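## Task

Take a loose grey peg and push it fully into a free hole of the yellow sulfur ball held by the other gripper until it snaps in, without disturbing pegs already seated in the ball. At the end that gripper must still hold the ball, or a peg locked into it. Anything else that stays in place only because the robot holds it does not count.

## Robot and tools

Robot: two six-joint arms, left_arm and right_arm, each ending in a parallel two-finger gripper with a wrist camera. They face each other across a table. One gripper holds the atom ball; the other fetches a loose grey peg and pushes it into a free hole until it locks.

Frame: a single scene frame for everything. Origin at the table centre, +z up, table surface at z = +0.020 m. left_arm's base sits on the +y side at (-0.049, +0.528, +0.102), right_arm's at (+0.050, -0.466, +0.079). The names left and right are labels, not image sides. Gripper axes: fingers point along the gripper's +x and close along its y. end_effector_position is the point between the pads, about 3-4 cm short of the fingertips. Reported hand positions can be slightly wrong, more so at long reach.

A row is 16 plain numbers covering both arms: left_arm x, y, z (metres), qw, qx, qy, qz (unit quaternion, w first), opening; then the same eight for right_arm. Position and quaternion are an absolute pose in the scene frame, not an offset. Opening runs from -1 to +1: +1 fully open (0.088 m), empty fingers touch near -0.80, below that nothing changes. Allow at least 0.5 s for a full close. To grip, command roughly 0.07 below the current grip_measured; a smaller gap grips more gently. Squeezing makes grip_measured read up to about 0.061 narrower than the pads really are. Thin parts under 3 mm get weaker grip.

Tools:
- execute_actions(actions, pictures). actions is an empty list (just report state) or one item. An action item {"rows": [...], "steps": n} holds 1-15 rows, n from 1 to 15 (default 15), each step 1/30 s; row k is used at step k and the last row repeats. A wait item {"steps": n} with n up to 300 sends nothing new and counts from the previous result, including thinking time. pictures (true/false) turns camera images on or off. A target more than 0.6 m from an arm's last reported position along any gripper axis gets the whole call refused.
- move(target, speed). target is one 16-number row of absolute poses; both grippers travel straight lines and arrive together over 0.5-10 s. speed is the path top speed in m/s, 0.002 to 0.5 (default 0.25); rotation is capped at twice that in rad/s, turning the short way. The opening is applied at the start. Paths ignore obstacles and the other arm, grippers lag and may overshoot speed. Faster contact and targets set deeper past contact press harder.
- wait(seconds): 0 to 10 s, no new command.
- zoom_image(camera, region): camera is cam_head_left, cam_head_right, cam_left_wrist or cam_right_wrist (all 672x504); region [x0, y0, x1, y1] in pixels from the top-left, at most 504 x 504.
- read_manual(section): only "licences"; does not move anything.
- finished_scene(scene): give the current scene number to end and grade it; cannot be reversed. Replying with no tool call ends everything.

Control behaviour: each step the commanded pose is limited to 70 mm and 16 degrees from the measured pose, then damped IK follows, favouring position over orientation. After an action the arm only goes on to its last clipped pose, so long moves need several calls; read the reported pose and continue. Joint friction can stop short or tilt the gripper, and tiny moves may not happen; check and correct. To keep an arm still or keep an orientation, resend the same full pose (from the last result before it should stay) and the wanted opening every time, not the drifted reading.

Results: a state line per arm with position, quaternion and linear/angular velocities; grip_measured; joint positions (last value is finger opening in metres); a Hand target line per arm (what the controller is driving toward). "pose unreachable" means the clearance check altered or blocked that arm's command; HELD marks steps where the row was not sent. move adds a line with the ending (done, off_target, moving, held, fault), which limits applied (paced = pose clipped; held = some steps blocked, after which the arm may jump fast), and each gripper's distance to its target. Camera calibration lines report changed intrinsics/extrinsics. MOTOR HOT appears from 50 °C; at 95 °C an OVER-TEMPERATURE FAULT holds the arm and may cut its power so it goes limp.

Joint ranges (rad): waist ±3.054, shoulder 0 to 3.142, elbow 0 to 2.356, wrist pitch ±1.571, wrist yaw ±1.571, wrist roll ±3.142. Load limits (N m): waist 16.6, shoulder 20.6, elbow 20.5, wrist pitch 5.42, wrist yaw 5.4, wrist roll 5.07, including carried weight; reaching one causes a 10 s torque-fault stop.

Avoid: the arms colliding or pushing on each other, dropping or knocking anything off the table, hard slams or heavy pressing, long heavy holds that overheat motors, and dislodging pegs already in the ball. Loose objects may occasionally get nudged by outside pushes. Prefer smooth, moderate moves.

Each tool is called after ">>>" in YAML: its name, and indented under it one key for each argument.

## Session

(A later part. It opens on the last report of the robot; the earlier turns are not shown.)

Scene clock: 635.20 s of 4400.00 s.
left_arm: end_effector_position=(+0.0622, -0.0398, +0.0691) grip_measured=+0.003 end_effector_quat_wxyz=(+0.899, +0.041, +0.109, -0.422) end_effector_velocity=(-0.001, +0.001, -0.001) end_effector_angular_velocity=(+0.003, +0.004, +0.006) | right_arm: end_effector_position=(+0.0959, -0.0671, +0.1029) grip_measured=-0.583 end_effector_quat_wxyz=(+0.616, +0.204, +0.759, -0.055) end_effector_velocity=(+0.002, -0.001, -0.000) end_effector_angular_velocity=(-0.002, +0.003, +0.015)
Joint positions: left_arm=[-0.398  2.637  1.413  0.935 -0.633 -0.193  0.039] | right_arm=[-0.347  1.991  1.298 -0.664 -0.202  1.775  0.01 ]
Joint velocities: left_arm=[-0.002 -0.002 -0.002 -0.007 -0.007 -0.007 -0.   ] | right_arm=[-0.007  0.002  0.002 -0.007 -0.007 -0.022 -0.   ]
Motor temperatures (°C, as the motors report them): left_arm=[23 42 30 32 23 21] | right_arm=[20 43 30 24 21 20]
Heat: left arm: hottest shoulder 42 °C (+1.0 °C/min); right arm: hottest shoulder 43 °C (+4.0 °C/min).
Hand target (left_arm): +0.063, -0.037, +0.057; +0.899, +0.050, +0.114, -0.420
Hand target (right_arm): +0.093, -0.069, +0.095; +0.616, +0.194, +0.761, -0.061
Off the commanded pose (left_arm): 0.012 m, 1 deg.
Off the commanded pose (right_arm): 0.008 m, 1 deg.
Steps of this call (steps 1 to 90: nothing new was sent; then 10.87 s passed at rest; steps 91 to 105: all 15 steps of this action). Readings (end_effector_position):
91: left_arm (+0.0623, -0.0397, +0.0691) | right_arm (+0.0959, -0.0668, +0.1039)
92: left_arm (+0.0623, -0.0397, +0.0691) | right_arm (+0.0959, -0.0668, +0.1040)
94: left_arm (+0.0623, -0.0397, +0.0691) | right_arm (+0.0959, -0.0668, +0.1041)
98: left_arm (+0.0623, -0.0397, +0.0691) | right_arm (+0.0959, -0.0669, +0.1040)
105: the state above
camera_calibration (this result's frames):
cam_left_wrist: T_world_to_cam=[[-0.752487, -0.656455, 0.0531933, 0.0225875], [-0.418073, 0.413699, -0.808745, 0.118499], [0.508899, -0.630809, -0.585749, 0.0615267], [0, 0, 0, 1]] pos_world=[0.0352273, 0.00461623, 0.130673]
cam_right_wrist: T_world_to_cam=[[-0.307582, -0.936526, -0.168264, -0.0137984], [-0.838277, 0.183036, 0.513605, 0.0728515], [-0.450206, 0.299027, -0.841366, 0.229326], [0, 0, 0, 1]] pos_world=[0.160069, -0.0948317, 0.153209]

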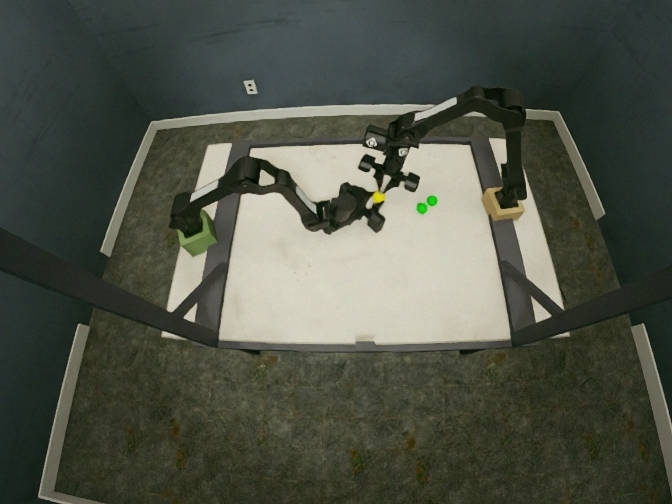

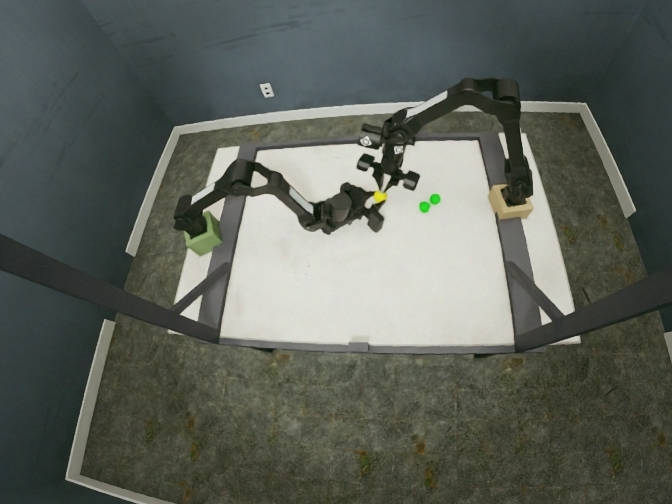

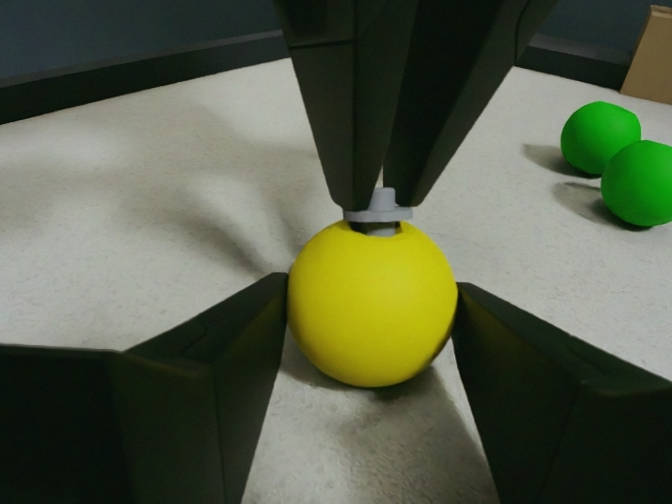

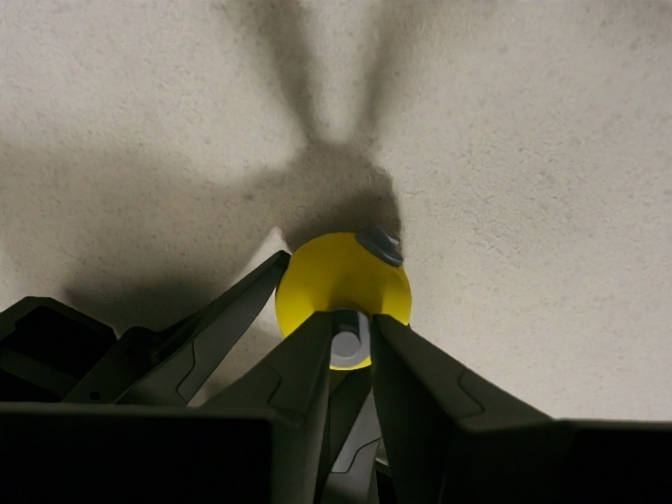

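>>> execute_actions:
  actions:
    - {"rows": [[0.0632,-0.0377,0.057,0.8986,0.05,0.114,-0.42,-0.07, 0.0934,-0.0678,0.0962,0.6159,0.1951,0.7607,-0.0597,-0.58],[0.0632,-0.0377,0.057,0.8986,0.05,0.114,-0.42,-0.07, 0.0935,-0.0671,0.0970,0.6159,0.1961,0.7606,-0.0583,-0.58],[0.0632,-0.0377,0.057,0.8986,0.05,0.114,-0.42,-0.07, 0.0935,-0.0664,0.0978,0.6158,0.1972,0.7605,-0.0570,-0.58],[0.0632,-0.0377,0.057,0.8986,0.05,0.114,-0.42,-0.07, 0.0934,-0.0657,0.0985,0.6157,0.1982,0.7604,-0.0556,-0.58],[0.0632,-0.0377,0.057,0.8986,0.05,0.114,-0.42,-0.07, 0.0932,-0.0649,0.0990,0.6157,0.1993,0.7603,-0.0543,-0.58],[0.0632,-0.0377,0.057,0.8986,0.05,0.114,-0.42,-0.07, 0.0930,-0.0642,0.0994,0.6156,0.2004,0.7602,-0.0529,-0.58],[0.0632,-0.0377,0.057,0.8986,0.05,0.114,-0.42,-0.07, 0.0928,-0.0635,0.0997,0.6155,0.2014,0.7601,-0.0516,-0.58],[0.0632,-0.0377,0.057,0.8986,0.05,0.114,-0.42,-0.07, 0.0926,-0.0627,0.1000,0.6154,0.2025,0.7600,-0.0502,-0.58],[0.0632,-0.0377,0.057,0.8986,0.05,0.114,-0.42,-0.07, 0.0924,-0.0620,0.1003,0.6154,0.2035,0.7599,-0.0489,-0.58],[0.0632,-0.0377,0.057,0.8986,0.05,0.114,-0.42,-0.07, 0.0922,-0.0613,0.1005,0.6153,0.2046,0.7598,-0.0475,-0.58]], "steps": 15}

>>> zoom_image:
  camera: "cam_left_wrist"
  region: [320, 150, 440, 270]

>>> zoom_image:
  camera: "cam_right_wrist"
  region: [270, 220, 430, 400]

Scene clock: 657.07 s of 4400.00 s.
left_arm: end_effector_position=(+0.0622, -0.0398, +0.0691) grip_measured=+0.003 end_effector_quat_wxyz=(+0.899, +0.041, +0.109, -0.422) end_effector_velocity=(-0.001, +0.000, -0.002) end_effector_angular_velocity=(+0.003, +0.004, +0.006) | right_arm: end_effector_position=(+0.0958, -0.0642, +0.1038) grip_measured=-0.583 end_effector_quat_wxyz=(+0.616, +0.207, +0.758, -0.049) end_effector_velocity=(-0.002, +0.000, +0.004) end_effector_angular_velocity=(+0.010, +0.015, +0.023)
Joint positions: left_arm=[-0.398  2.637  1.413  0.935 -0.633 -0.193  0.039] | right_arm=[-0.345  1.992  1.299 -0.652 -0.201  1.775  0.01 ]
Joint velocities: left_arm=[-0.002  0.002  0.002 -0.007 -0.007 -0.007 -0.   ] | right_arm=[-0.002 -0.007  0.002 -0.007 -0.022 -0.022 -0.   ]
Motor temperatures (°C, as the motors report them): left_arm=[23 42 30 32 23 21] | right_arm=[20 41 30 23 21 20]
Heat: left arm: hottest shoulder 42 °C (+1.0 °C/min); right arm: hottest shoulder 41 °C (+4.0 °C/min).
Hand target (left_arm): +0.063, -0.037, +0.057; +0.899, +0.050, +0.114, -0.420
Hand target (right_arm): +0.092, -0.061, +0.100; +0.615, +0.205, +0.760, -0.047
Off the commanded pose (left_arm): 0.012 m, 1 deg.
Off the commanded pose (right_arm): 0.006 m, 0 deg.
Steps of this call (steps 1 to 90: nothing new was sent; then 18.37 s passed at rest; steps 91 to 105: all 15 steps of this action). Readings (end_effector_position):
91: left_arm (+0.0622, -0.0398, +0.0691) | right_arm (+0.0959, -0.0670, +0.1029)
92: left_arm (+0.0622, -0.0398, +0.0691) | right_arm (+0.0960, -0.0669, +0.1030)
94: left_arm (+0.0622, -0.0398, +0.0691) | right_arm (+0.0960, -0.0668, +0.1031)
98: left_arm (+0.0622, -0.0398, +0.0691) | right_arm (+0.0961, -0.0664, +0.1033)
105: the state above
camera_calibration (this result's frames):
cam_left_wrist: T_world_to_cam=[[-0.752487, -0.656455, 0.0531933, 0.0225875], [-0.418073, 0.413699, -0.808745, 0.118499], [0.508899, -0.630809, -0.585749, 0.0615267], [0, 0, 0, 1]] pos_world=[0.0352273, 0.00461623, 0.130673]
cam_right_wrist: T_world_to_cam=[[-0.305744, -0.934772, -0.180892, -0.00968181], [-0.839928, 0.175335, 0.513593, 0.0714237], [-0.448376, 0.308965, -0.838749, 0.229246], [0, 0, 0, 1]] pos_world=[0.159819, -0.0924024, 0.153846]

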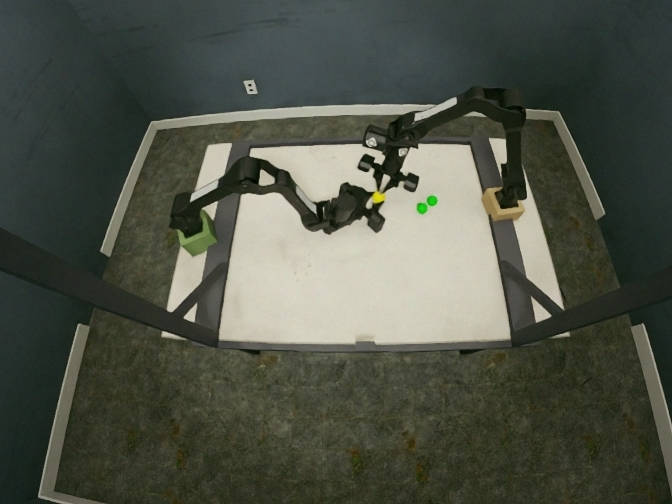

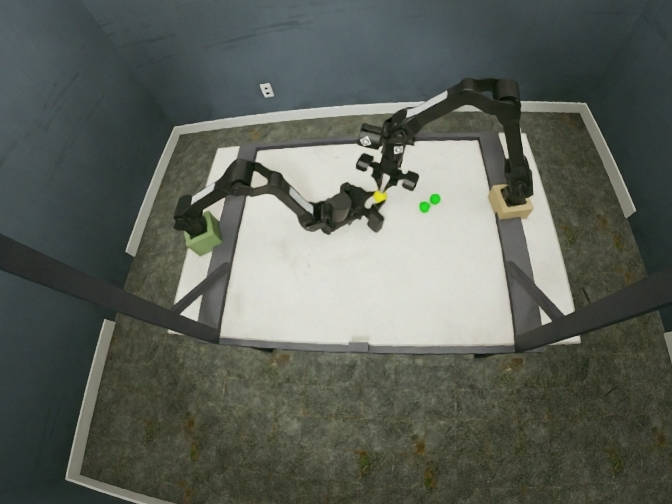

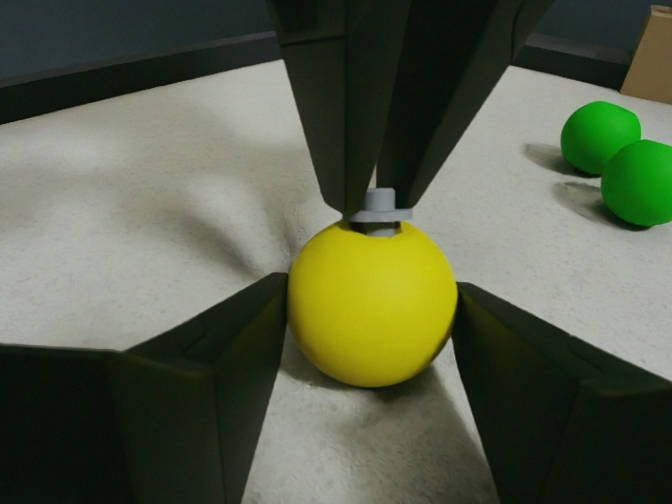

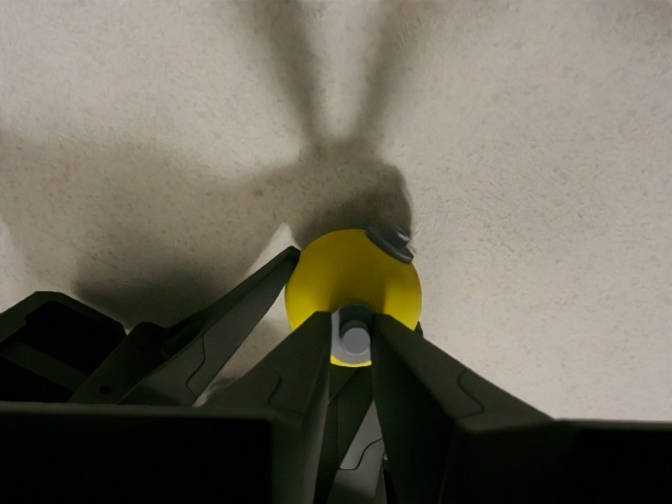

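Region (320, 150, 440, 270) of cam_left_wrist's 672x504 image, scaled by 4.200, with more detail than that image has.

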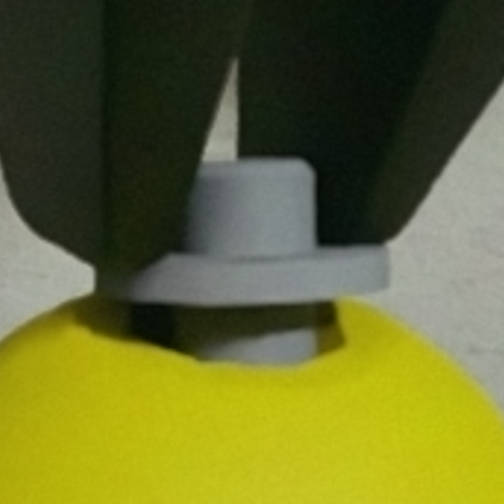

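Region (270, 220, 430, 400) of cam_right_wrist's 672x504 image, scaled by 2.800, with more detail than that image has.

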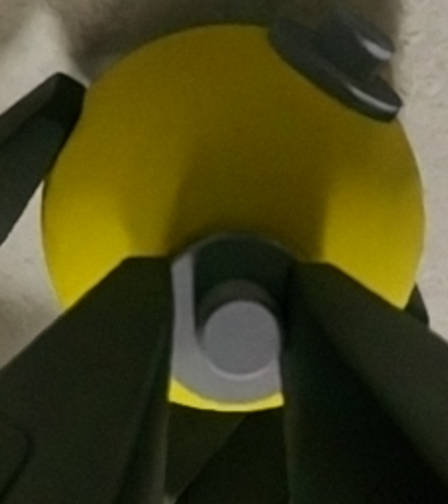

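>>> execute_actions:
  actions:
    - {"rows": [[0.0632,-0.0377,0.057,0.8986,0.05,0.114,-0.42,-0.07, 0.0917,-0.0615,0.0998,0.6153,0.2040,0.7599,-0.0483,-0.58],[0.0632,-0.0377,0.057,0.8986,0.05,0.114,-0.42,-0.07, 0.0911,-0.0618,0.0991,0.6154,0.2034,0.7599,-0.0491,-0.58],[0.0632,-0.0377,0.057,0.8986,0.05,0.114,-0.42,-0.07, 0.0910,-0.0625,0.0976,0.6155,0.2020,0.7600,-0.0508,-0.58],[0.0632,-0.0377,0.057,0.8986,0.05,0.114,-0.42,-0.07, 0.0908,-0.0632,0.0960,0.6156,0.2007,0.7602,-0.0525,-0.58],[0.0632,-0.0377,0.057,0.8986,0.05,0.114,-0.42,-0.07, 0.0907,-0.0639,0.0945,0.6157,0.1993,0.7603,-0.0542,-0.58],[0.0632,-0.0377,0.057,0.8986,0.05,0.114,-0.42,-0.07, 0.0905,-0.0646,0.0930,0.6158,0.1980,0.7604,-0.0560,-0.58],[0.0632,-0.0377,0.057,0.8986,0.05,0.114,-0.42,-0.07, 0.0904,-0.0654,0.0915,0.6158,0.1966,0.7605,-0.0577,-0.58],[0.0632,-0.0377,0.057,0.8986,0.05,0.114,-0.42,-0.07, 0.0902,-0.0661,0.0899,0.6159,0.1952,0.7607,-0.0594,-0.58],[0.0632,-0.0377,0.057,0.8986,0.05,0.114,-0.42,-0.07, 0.0901,-0.0668,0.0884,0.6160,0.1939,0.7608,-0.0611,-0.58],[0.0632,-0.0377,0.057,0.8986,0.05,0.114,-0.42,-0.07, 0.0899,-0.0675,0.0869,0.6161,0.1925,0.7609,-0.0629,-0.58],[0.0632,-0.0377,0.057,0.8986,0.05,0.114,-0.42,-0.07, 0.0898,-0.0682,0.0853,0.6162,0.1912,0.7611,-0.0646,-0.58],[0.0632,-0.0377,0.057,0.8986,0.05,0.114,-0.42,-0.07, 0.0896,-0.0689,0.0838,0.6163,0.1898,0.7612,-0.0663,-0.58]], "steps": 15}

>>> zoom_image:
  camera: "cam_left_wrist"
  region: [320, 150, 440, 270]

>>> zoom_image:
  camera: "cam_right_wrist"
  region: [270, 220, 430, 400]

Scene clock: 673.23 s of 4400.00 s.
left_arm: end_effector_position=(+0.0620, -0.0396, +0.0691) grip_measured=+0.003 end_effector_quat_wxyz=(+0.900, +0.041, +0.109, -0.421) end_effector_velocity=(-0.001, +0.000, +0.002) end_effector_angular_velocity=(-0.012, +0.003, +0.006) | right_arm: end_effector_position=(+0.0955, -0.0644, +0.1016) grip_measured=-0.583 end_effector_quat_wxyz=(+0.616, +0.206, +0.758, -0.052) end_effector_velocity=(+0.001, -0.007, -0.004) end_effector_angular_velocity=(-0.031, -0.003, +0.003)
Joint positions: left_arm=[-0.399  2.637  1.413  0.935 -0.635 -0.193  0.039] | right_arm=[-0.344  1.997  1.299 -0.651 -0.2    1.778  0.01 ]
Joint velocities: left_arm=[-0.002 -0.002 -0.002  0.007 -0.007 -0.007  0.   ] | right_arm=[-0.002  0.002 -0.007 -0.022  0.007 -0.007 -0.   ]
Motor temperatures (°C, as the motors report them): left_arm=[23 43 30 32 23 21] | right_arm=[20 41 31 24 21 20]
Heat: left arm: hottest shoulder 43 °C (+1.0 °C/min); right arm: hottest shoulder 41 °C (+4.1 °C/min).
Hand target (left_arm): +0.063, -0.037, +0.057; +0.899, +0.050, +0.114, -0.420
Hand target (right_arm): +0.090, -0.070, +0.084; +0.616, +0.190, +0.761, -0.066
Off the commanded pose (left_arm): 0.012 m, 1 deg.
Off the commanded pose (right_arm): 0.019 m, 3 deg.
Steps of this call (steps 1 to 90: nothing new was sent; then 12.67 s passed at rest; steps 91 to 105: all 15 steps of this action). Readings (end_effector_position):
91: left_arm (+0.0620, -0.0398, +0.0691) | right_arm (+0.0958, -0.0641, +0.1038)
92: left_arm (+0.0620, -0.0398, +0.0691) | right_arm (+0.0957, -0.0641, +0.1038)
94: left_arm (+0.0621, -0.0397, +0.0691) | right_arm (+0.0955, -0.0641, +0.1037)
98: left_arm (+0.0619, -0.0397, +0.0691) | right_arm (+0.0955, -0.0641, +0.1030)
105: the state above
camera_calibration (this result's frames):
cam_left_wrist: T_world_to_cam=[[-0.751582, -0.657533, 0.0526859, 0.0224772], [-0.418136, 0.413121, -0.809008, 0.118427], [0.510183, -0.630065, -0.585432, 0.0616486], [0, 0, 0, 1]] pos_world=[0.03496, 0.00469746, 0.130715]
cam_right_wrist: T_world_to_cam=[[-0.307758, -0.935127, -0.175565, -0.0107952], [-0.839436, 0.179993, 0.512786, 0.072691], [-0.44792, 0.30519, -0.840373, 0.227233], [0, 0, 0, 1]] pos_world=[0.159479, -0.0925279, 0.15179]

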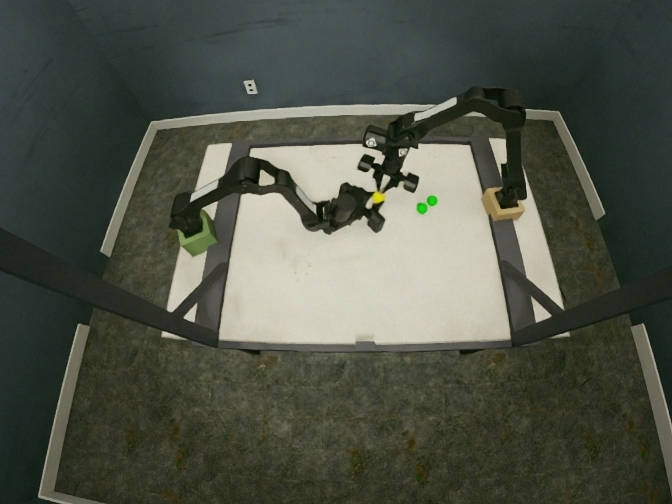

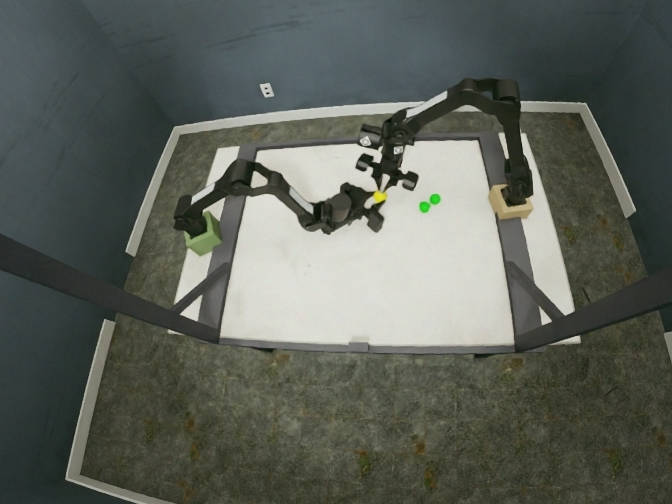

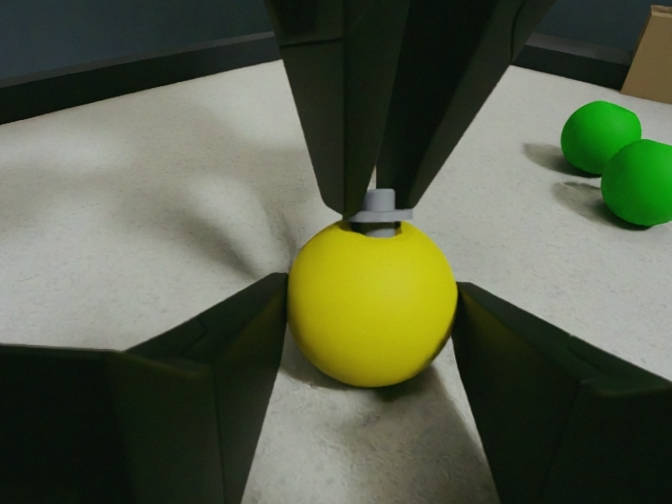

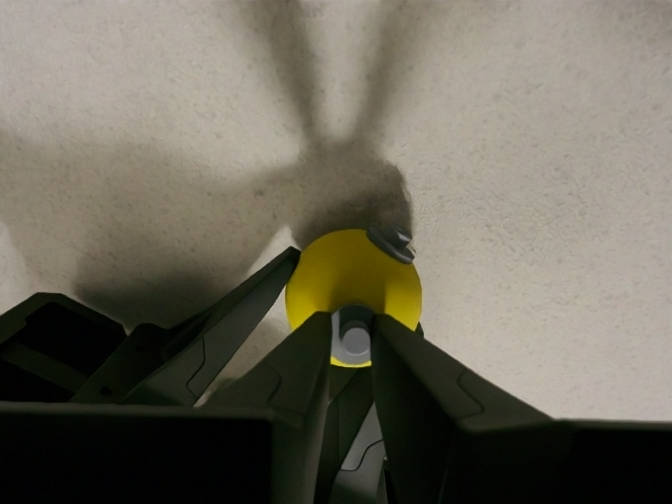

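Region (320, 150, 440, 270) of cam_left_wrist's 672x504 image, scaled by 4.200, with more detail than that image has.

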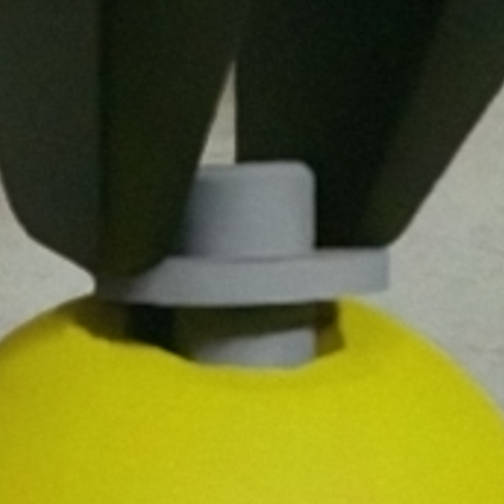

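Region (270, 220, 430, 400) of cam_right_wrist's 672x504 image, scaled by 2.800, with more detail than that image has.

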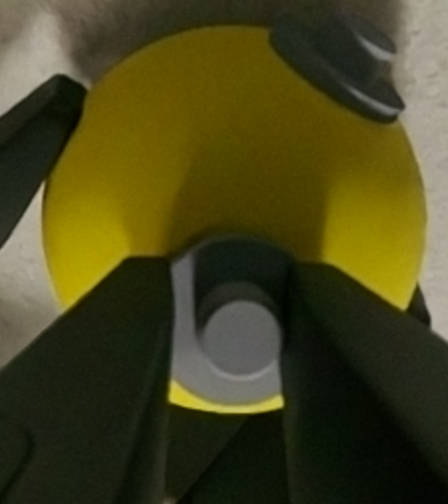

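>>> execute_actions:
  actions:
    - {"rows": [[0.0632,-0.0377,0.057,0.8986,0.05,0.114,-0.42,-0.07, 0.0905,-0.0678,0.0864,0.6161,0.1921,0.7610,-0.0634,-0.58],[0.0632,-0.0377,0.057,0.8986,0.05,0.114,-0.42,-0.07, 0.0914,-0.0666,0.0890,0.6160,0.1944,0.7608,-0.0604,-0.58],[0.0632,-0.0377,0.057,0.8986,0.05,0.114,-0.42,-0.07, 0.0922,-0.0655,0.0916,0.6158,0.1968,0.7606,-0.0575,-0.58],[0.0632,-0.0377,0.057,0.8986,0.05,0.114,-0.42,-0.07, 0.0929,-0.0644,0.0941,0.6156,0.1991,0.7603,-0.0546,-0.58],[0.0632,-0.0377,0.057,0.8986,0.05,0.114,-0.42,-0.07, 0.0934,-0.0632,0.0967,0.6155,0.2014,0.7601,-0.0516,-0.58],[0.0632,-0.0377,0.057,0.8986,0.05,0.114,-0.42,-0.07, 0.0937,-0.0621,0.0993,0.6153,0.2037,0.7599,-0.0487,-0.58],[0.0632,-0.0377,0.057,0.8986,0.05,0.114,-0.42,-0.07, 0.0936,-0.0629,0.0991,0.6154,0.2025,0.7600,-0.0502,-0.58],[0.0632,-0.0377,0.057,0.8986,0.05,0.114,-0.42,-0.07, 0.0934,-0.0637,0.0989,0.6155,0.2013,0.7601,-0.0517,-0.58],[0.0632,-0.0377,0.057,0.8986,0.05,0.114,-0.42,-0.07, 0.0933,-0.0645,0.0988,0.6155,0.2002,0.7602,-0.0531,-0.58],[0.0632,-0.0377,0.057,0.8986,0.05,0.114,-0.42,-0.07, 0.0931,-0.0653,0.0986,0.6156,0.1990,0.7603,-0.0546,-0.58],[0.0632,-0.0377,0.057,0.8986,0.05,0.114,-0.42,-0.07, 0.0930,-0.0661,0.0984,0.6157,0.1978,0.7604,-0.0561,-0.58]], "steps": 15}

>>> zoom_image:
  camera: "cam_left_wrist"
  region: [320, 150, 440, 270]

>>> zoom_image:
  camera: "cam_right_wrist"
  region: [270, 220, 430, 400]

Scene clock: 697.83 s of 4400.00 s.
left_arm: end_effector_position=(+0.0620, -0.0396, +0.0691) grip_measured=+0.003 end_effector_quat_wxyz=(+0.900, +0.041, +0.109, -0.421) end_effector_velocity=(-0.001, +0.001, -0.001) end_effector_angular_velocity=(+0.003, +0.004, +0.006) | right_arm: end_effector_position=(+0.0956, -0.0646, +0.1028) grip_measured=-0.583 end_effector_quat_wxyz=(+0.616, +0.205, +0.758, -0.053) end_effector_velocity=(-0.000, -0.001, +0.001) end_effector_angular_velocity=(+0.000, +0.006, +0.006)
Joint positions: left_arm=[-0.399  2.637  1.413  0.935 -0.635 -0.193  0.039] | right_arm=[-0.344  1.997  1.304 -0.66  -0.201  1.776  0.01 ]
Joint velocities: left_arm=[-0.002 -0.002 -0.002 -0.007 -0.007 -0.007  0.   ] | right_arm=[-0.002 -0.002  0.002 -0.007 -0.007 -0.007 -0.   ]
Motor temperatures (°C, as the motors report them): left_arm=[23 43 30 32 23 21] | right_arm=[20 38 30 25 21 20]
Heat: left arm: hottest shoulder 43 °C (+1.0 °C/min); right arm: hottest shoulder 38 °C (-4.0 °C/min).
Hand target (left_arm): +0.063, -0.037, +0.057; +0.899, +0.050, +0.114, -0.420
Hand target (right_arm): +0.093, -0.066, +0.099; +0.616, +0.198, +0.761, -0.056
Off the commanded pose (left_arm): 0.012 m, 1 deg.
Off the commanded pose (right_arm): 0.005 m, 1 deg.
Steps of this call (steps 1 to 90: nothing new was sent; then 21.10 s passed at rest; steps 91 to 105: all 15 steps of this action). Readings (end_effector_position):
91: left_arm (+0.0620, -0.0396, +0.0691) | right_arm (+0.0955, -0.0644, +0.1016)
92: left_arm (+0.0620, -0.0396, +0.0691) | right_arm (+0.0955, -0.0644, +0.1016)
94: left_arm (+0.0620, -0.0396, +0.0691) | right_arm (+0.0954, -0.0644, +0.1016)
98: left_arm (+0.0620, -0.0396, +0.0691) | right_arm (+0.0955, -0.0643, +0.1022)
105: the state above
camera_calibration (this result's frames):
cam_left_wrist: T_world_to_cam=[[-0.751582, -0.657533, 0.0526859, 0.0224772], [-0.418136, 0.413121, -0.809008, 0.118427], [0.510183, -0.630065, -0.585432, 0.0616486], [0, 0, 0, 1]] pos_world=[0.03496, 0.00469746, 0.130715]
cam_right_wrist: T_world_to_cam=[[-0.306396, -0.936052, -0.172997, -0.0111713], [-0.839347, 0.17994, 0.512951, 0.0721874], [-0.44902, 0.302371, -0.840805, 0.228392], [0, 0, 0, 1]] pos_world=[0.15972, -0.0925053, 0.153072]

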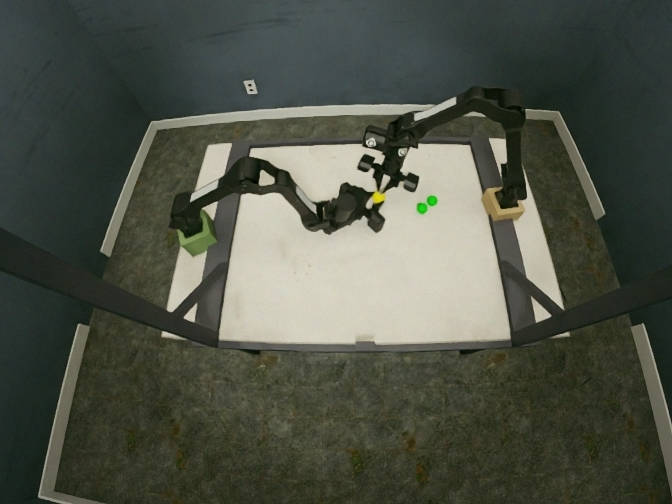

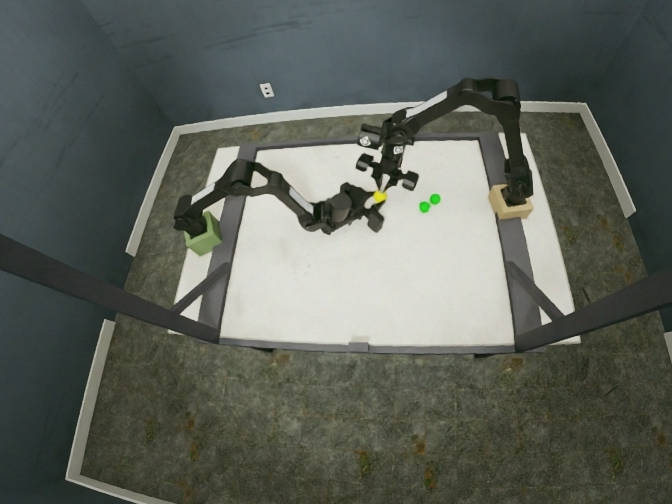

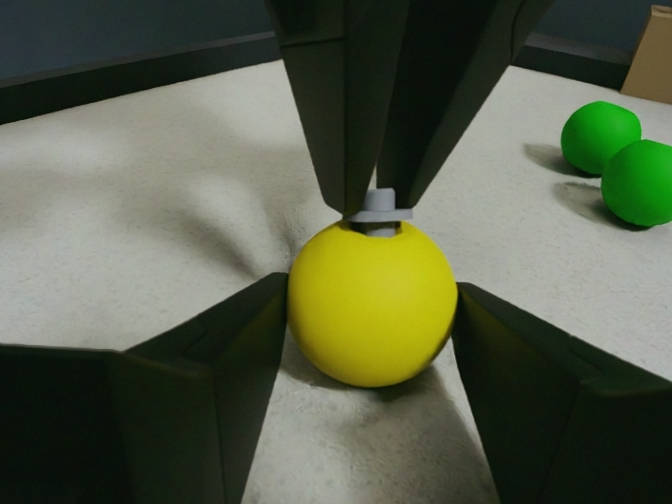

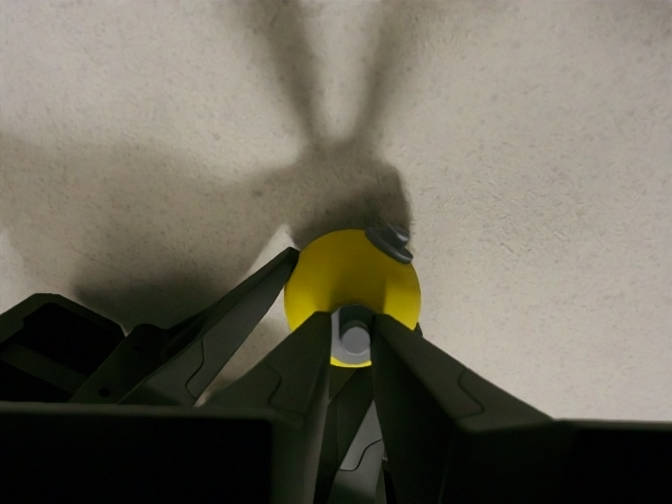

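Region (320, 150, 440, 270) of cam_left_wrist's 672x504 image, scaled by 4.200, with more detail than that image has.

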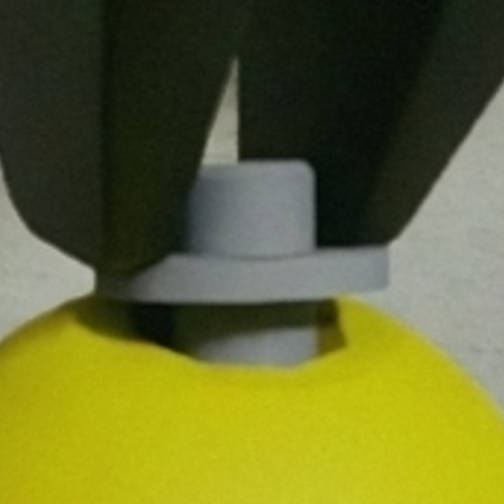

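Region (270, 220, 430, 400) of cam_right_wrist's 672x504 image, scaled by 2.800, with more detail than that image has.

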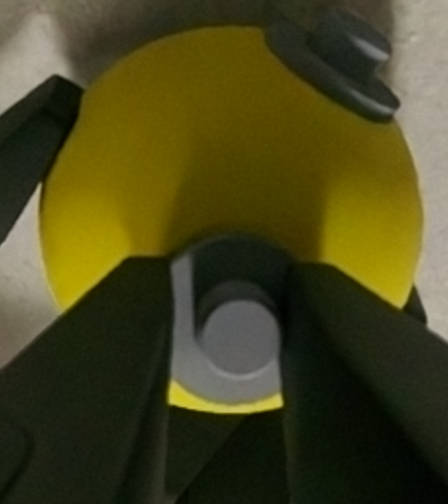

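>>> execute_actions:
  actions:
    - {"rows": [[0.0632,-0.0377,0.057,0.8986,0.05,0.114,-0.42,-0.07, 0.0932,-0.0652,0.1003,0.6156,0.1994,0.7603,-0.0541,-0.58],[0.0632,-0.0377,0.057,0.8986,0.05,0.114,-0.42,-0.07, 0.0934,-0.0644,0.1021,0.6155,0.2011,0.7601,-0.0520,-0.58],[0.0632,-0.0377,0.057,0.8986,0.05,0.114,-0.42,-0.07, 0.0935,-0.0635,0.1040,0.6154,0.2027,0.7600,-0.0500,-0.58],[0.0632,-0.0377,0.057,0.8986,0.05,0.114,-0.42,-0.07, 0.0937,-0.0626,0.1058,0.6153,0.2043,0.7598,-0.0479,-0.58],[0.0632,-0.0377,0.057,0.8986,0.05,0.114,-0.42,-0.07, 0.0938,-0.0628,0.1066,0.6153,0.2043,0.7598,-0.0479,-0.58],[0.0632,-0.0377,0.057,0.8986,0.05,0.114,-0.42,-0.07, 0.0940,-0.0630,0.1074,0.6153,0.2043,0.7598,-0.0479,-0.58],[0.0632,-0.0377,0.057,0.8986,0.05,0.114,-0.42,-0.07, 0.0941,-0.0632,0.1082,0.6153,0.2043,0.7598,-0.0479,-0.58],[0.0632,-0.0377,0.057,0.8986,0.05,0.114,-0.42,-0.07, 0.0942,-0.0634,0.1090,0.6153,0.2043,0.7598,-0.0479,-0.58],[0.0632,-0.0377,0.057,0.8986,0.05,0.114,-0.42,-0.07, 0.0944,-0.0636,0.1098,0.6153,0.2043,0.7598,-0.0479,-0.58],[0.0632,-0.0377,0.057,0.8986,0.05,0.114,-0.42,-0.07, 0.0945,-0.0638,0.1106,0.6153,0.2043,0.7598,-0.0479,-0.58]], "steps": 15}

>>> zoom_image:
  camera: "cam_left_wrist"
  region: [320, 150, 440, 270]

>>> zoom_image:
  camera: "cam_right_wrist"
  region: [270, 220, 430, 400]

Scene clock: 709.77 s of 4400.00 s.
left_arm: end_effector_position=(+0.0619, -0.0398, +0.0692) grip_measured=+0.003 end_effector_quat_wxyz=(+0.899, +0.041, +0.109, -0.421) end_effector_velocity=(-0.002, -0.000, -0.001) end_effector_angular_velocity=(+0.012, -0.003, -0.011) | right_arm: end_effector_position=(+0.0952, -0.0661, +0.1044) grip_measured=-0.583 end_effector_quat_wxyz=(+0.617, +0.201, +0.759, -0.055) end_effector_velocity=(+0.001, -0.005, -0.001) end_effector_angular_velocity=(-0.024, -0.001, -0.011)
Joint positions: left_arm=[-0.399  2.637  1.413  0.935 -0.634 -0.193  0.039] | right_arm=[-0.344  1.995  1.31  -0.677 -0.201  1.774  0.01 ]
Joint velocities: left_arm=[-0.002 -0.002 -0.002 -0.007  0.007  0.007 -0.   ] | right_arm=[-0.002 -0.002 -0.002 -0.022  0.007  0.007 -0.   ]
Motor temperatures (°C, as the motors report them): left_arm=[23 43 30 32 23 21] | right_arm=[20 40 30 25 21 20]
Heat: left arm: hottest shoulder 43 °C (+1.0 °C/min); right arm: hottest shoulder 40 °C (-1.0 °C/min).
Hand target (left_arm): +0.063, -0.037, +0.057; +0.899, +0.050, +0.114, -0.420
Hand target (right_arm): +0.094, -0.064, +0.111; +0.615, +0.204, +0.760, -0.048
Off the commanded pose (left_arm): 0.012 m, 1 deg.
Off the commanded pose (right_arm): 0.007 m, 1 deg.
Steps of this call (steps 1 to 90: nothing new was sent; then 8.43 s passed at rest; steps 91 to 105: all 15 steps of this action). Readings (end_effector_position):
91: left_arm (+0.0620, -0.0396, +0.0691) | right_arm (+0.0956, -0.0646, +0.1030)
92: left_arm (+0.0620, -0.0396, +0.0691) | right_arm (+0.0956, -0.0645, +0.1031)
94: left_arm (+0.0620, -0.0396, +0.0691) | right_arm (+0.0957, -0.0644, +0.1034)
98: left_arm (+0.0619, -0.0397, +0.0691) | right_arm (+0.0957, -0.0644, +0.1041)
105: the state above
camera_calibration (this result's frames):
cam_left_wrist: T_world_to_cam=[[-0.752286, -0.656687, 0.053179, 0.022283], [-0.417935, 0.413261, -0.80904, 0.118527], [0.509309, -0.630855, -0.585343, 0.0616582], [0, 0, 0, 1]] pos_world=[0.0348968, 0.00454774, 0.130799]
cam_right_wrist: T_world_to_cam=[[-0.304508, -0.938205, -0.164459, -0.0135947], [-0.838805, 0.182323, 0.512995, 0.0713855], [-0.451309, 0.29416, -0.84249, 0.229883], [0, 0, 0, 1]] pos_world=[0.159487, -0.0933923, 0.154818]

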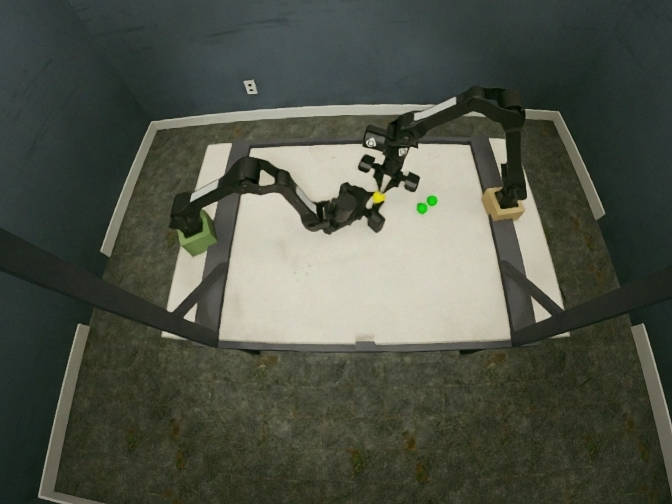

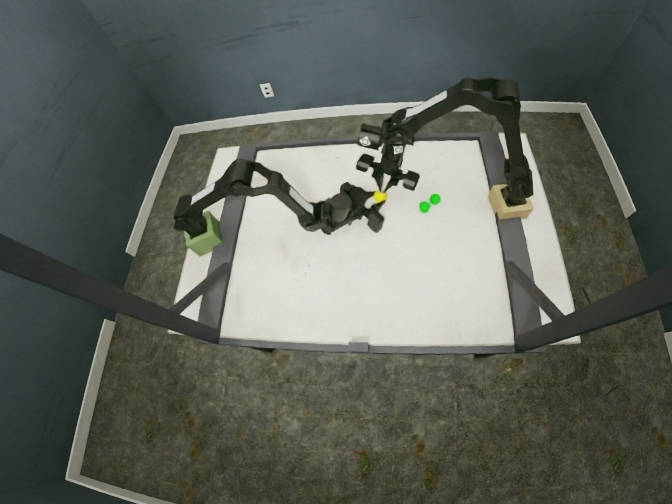

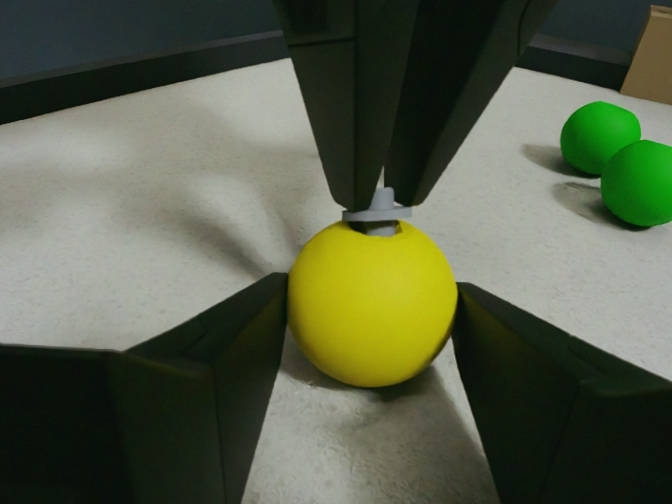

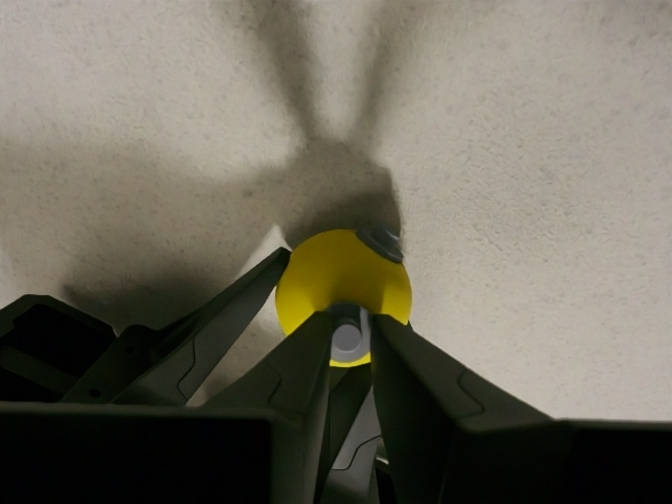

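Region (320, 150, 440, 270) of cam_left_wrist's 672x504 image, scaled by 4.200, with more detail than that image has.

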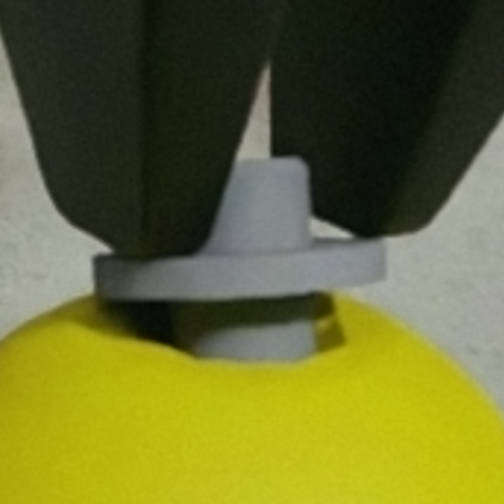

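Region (270, 220, 430, 400) of cam_right_wrist's 672x504 image, scaled by 2.800, with more detail than that image has.

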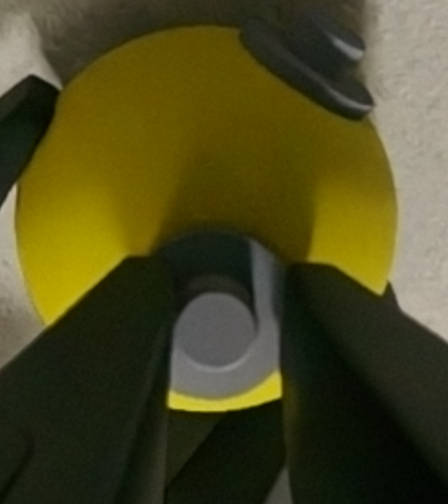

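>>> execute_actions:
  actions:
    - {"rows": [[0.0632,-0.0377,0.057,0.8986,0.05,0.114,-0.42,-0.07, 0.0945,-0.0637,0.1106,0.6153,0.2046,0.7598,-0.0475,-0.60],[0.0632,-0.0377,0.057,0.8986,0.05,0.114,-0.42,-0.07, 0.0946,-0.0634,0.1107,0.6153,0.2050,0.7597,-0.0470,-0.62],[0.0632,-0.0377,0.057,0.8986,0.05,0.114,-0.42,-0.07, 0.0946,-0.0631,0.1107,0.6153,0.2054,0.7597,-0.0465,-0.64],[0.0632,-0.0377,0.057,0.8986,0.05,0.114,-0.42,-0.07, 0.0947,-0.0628,0.1108,0.6152,0.2058,0.7597,-0.0460,-0.66],[0.0632,-0.0377,0.057,0.8986,0.05,0.114,-0.42,-0.07, 0.0947,-0.0626,0.1108,0.6152,0.2061,0.7596,-0.0456,-0.68],[0.0632,-0.0377,0.057,0.8986,0.05,0.114,-0.42,-0.07, 0.0947,-0.0626,0.1108,0.6152,0.2061,0.7596,-0.0456,-0.70],[0.0632,-0.0377,0.057,0.8986,0.05,0.114,-0.42,-0.07, 0.0942,-0.0625,0.1108,0.6152,0.2061,0.7596,-0.0456,-0.70],[0.0632,-0.0377,0.057,0.8986,0.05,0.114,-0.42,-0.07, 0.0937,-0.0624,0.1108,0.6152,0.2061,0.7596,-0.0456,-0.70],[0.0632,-0.0377,0.057,0.8986,0.05,0.114,-0.42,-0.07, 0.0932,-0.0623,0.1108,0.6152,0.2061,0.7596,-0.0456,-0.70],[0.0632,-0.0377,0.057,0.8986,0.05,0.114,-0.42,-0.07, 0.0927,-0.0622,0.1108,0.6152,0.2061,0.7596,-0.0456,-0.70],[0.0632,-0.0377,0.057,0.8986,0.05,0.114,-0.42,-0.07, 0.0922,-0.0621,0.1108,0.6152,0.2061,0.7596,-0.0456,-0.70],[0.0632,-0.0377,0.057,0.8986,0.05,0.114,-0.42,-0.07, 0.0917,-0.0620,0.1108,0.6152,0.2061,0.7596,-0.0456,-0.70]], "steps": 15}

>>> zoom_image:
  camera: "cam_left_wrist"
  region: [320, 150, 440, 270]

>>> zoom_image:
  camera: "cam_right_wrist"
  region: [270, 220, 430, 400]

Scene clock: 719.67 s of 4400.00 s.
left_arm: end_effector_position=(+0.0619, -0.0398, +0.0692) grip_measured=+0.003 end_effector_quat_wxyz=(+0.899, +0.041, +0.109, -0.421) end_effector_velocity=(-0.002, +0.000, -0.004) end_effector_angular_velocity=(-0.011, +0.030, -0.001) | right_arm: end_effector_position=(+0.0949, -0.0654, +0.1052) grip_measured=-0.687 end_effector_quat_wxyz=(+0.617, +0.203, +0.759, -0.054) end_effector_velocity=(-0.003, -0.005, -0.001) end_effector_angular_velocity=(-0.021, +0.013, -0.003)
Joint positions: left_arm=[-0.399  2.637  1.413  0.935 -0.634 -0.193  0.039] | right_arm=[-0.343  1.993  1.311 -0.675 -0.201  1.776  0.005]
Joint velocities: left_arm=[-0.002  0.002 -0.002 -0.007  0.007 -0.037 -0.   ] | right_arm=[ 0.002 -0.002 -0.002 -0.022 -0.007  0.007 -0.001]
Motor temperatures (°C, as the motors report them): left_arm=[23 43 30 32 23 21] | right_arm=[20 43 31 24 21 20]
Heat: left arm: hottest shoulder 43 °C (+1.0 °C/min); right arm: hottest shoulder 43 °C (+2.0 °C/min).
Hand target (left_arm): +0.063, -0.037, +0.057; +0.899, +0.050, +0.114, -0.420
Hand target (right_arm): +0.092, -0.062, +0.111; +0.615, +0.206, +0.760, -0.046
Off the commanded pose (left_arm): 0.012 m, 1 deg.
Off the commanded pose (right_arm): 0.007 m, 1 deg.
Steps of this call (steps 1 to 90: nothing new was sent; then 6.40 s passed at rest; steps 91 to 105: all 15 steps of this action). Readings (end_effector_position):
91: left_arm (+0.0619, -0.0398, +0.0692) | right_arm (+0.0952, -0.0664, +0.1044)
92: left_arm (+0.0619, -0.0398, +0.0692) | right_arm (+0.0952, -0.0664, +0.1044)
94: left_arm (+0.0619, -0.0398, +0.0692) | right_arm (+0.0952, -0.0661, +0.1047)
98: left_arm (+0.0619, -0.0398, +0.0692) | right_arm (+0.0953, -0.0657, +0.1050)
105: the state above
camera_calibration (this result's frames):
cam_left_wrist: T_world_to_cam=[[-0.752286, -0.656687, 0.053179, 0.022283], [-0.417935, 0.413261, -0.80904, 0.118527], [0.509309, -0.630855, -0.585343, 0.0616582], [0, 0, 0, 1]] pos_world=[0.0348968, 0.00454774, 0.130799]
cam_right_wrist: T_world_to_cam=[[-0.305135, -0.937413, -0.167778, -0.0124858], [-0.839114, 0.181351, 0.512835, 0.0705401], [-0.450312, 0.297269, -0.841933, 0.230192], [0, 0, 0, 1]] pos_world=[0.15904, -0.0929259, 0.155536]

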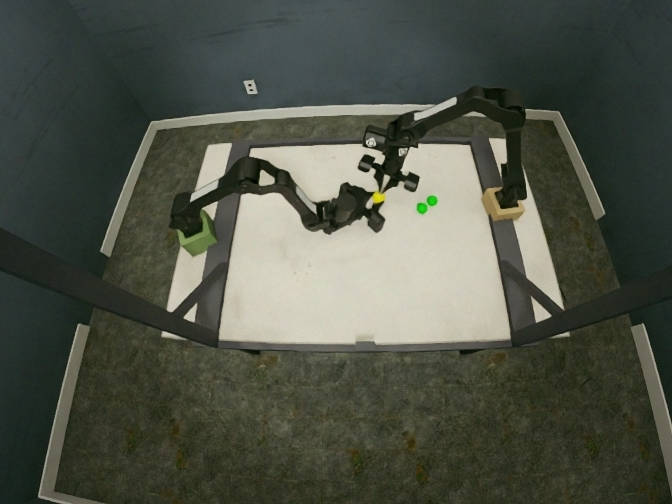

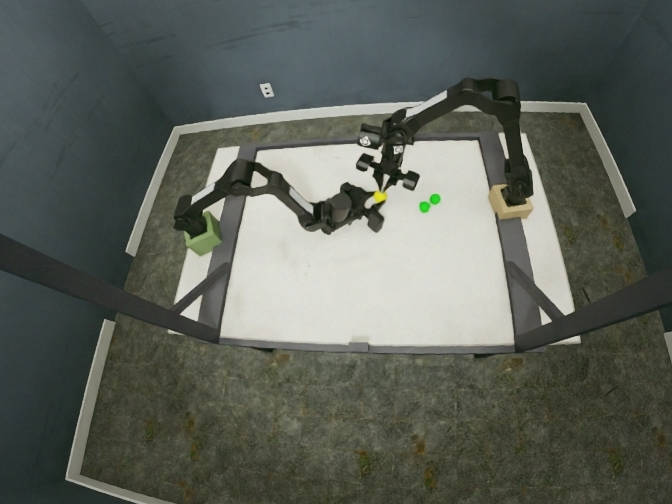

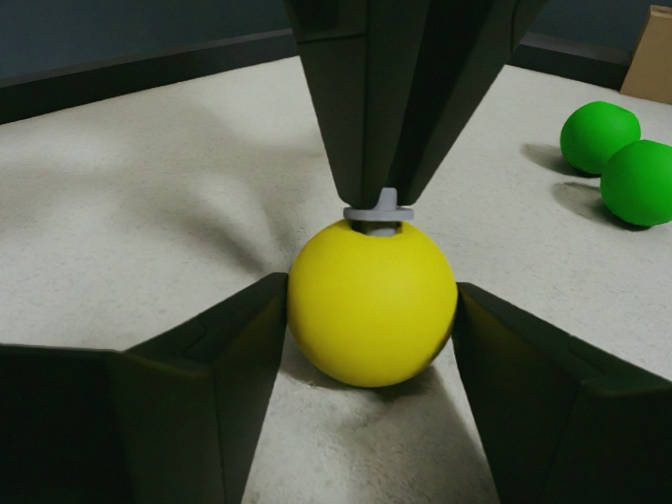

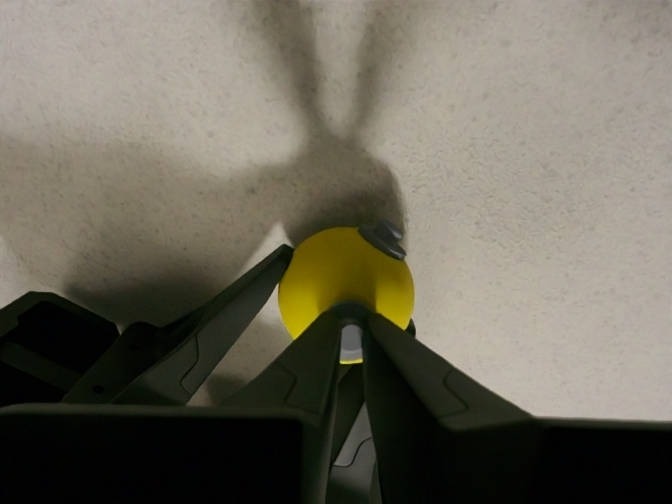

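Region (320, 150, 440, 270) of cam_left_wrist's 672x504 image, scaled by 4.200, with more detail than that image has.

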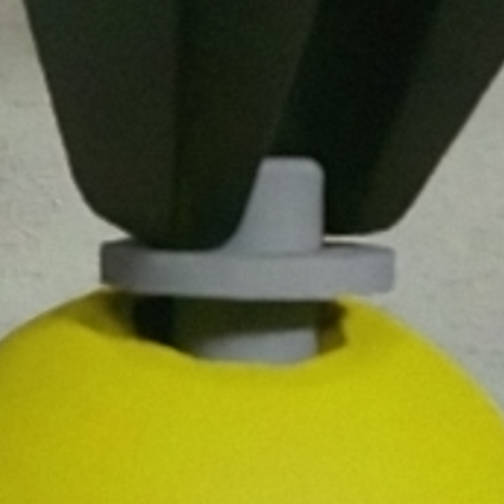

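Region (270, 220, 430, 400) of cam_right_wrist's 672x504 image, scaled by 2.800, with more detail than that image has.

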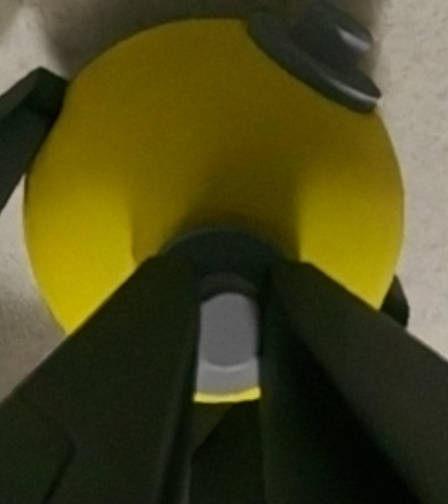

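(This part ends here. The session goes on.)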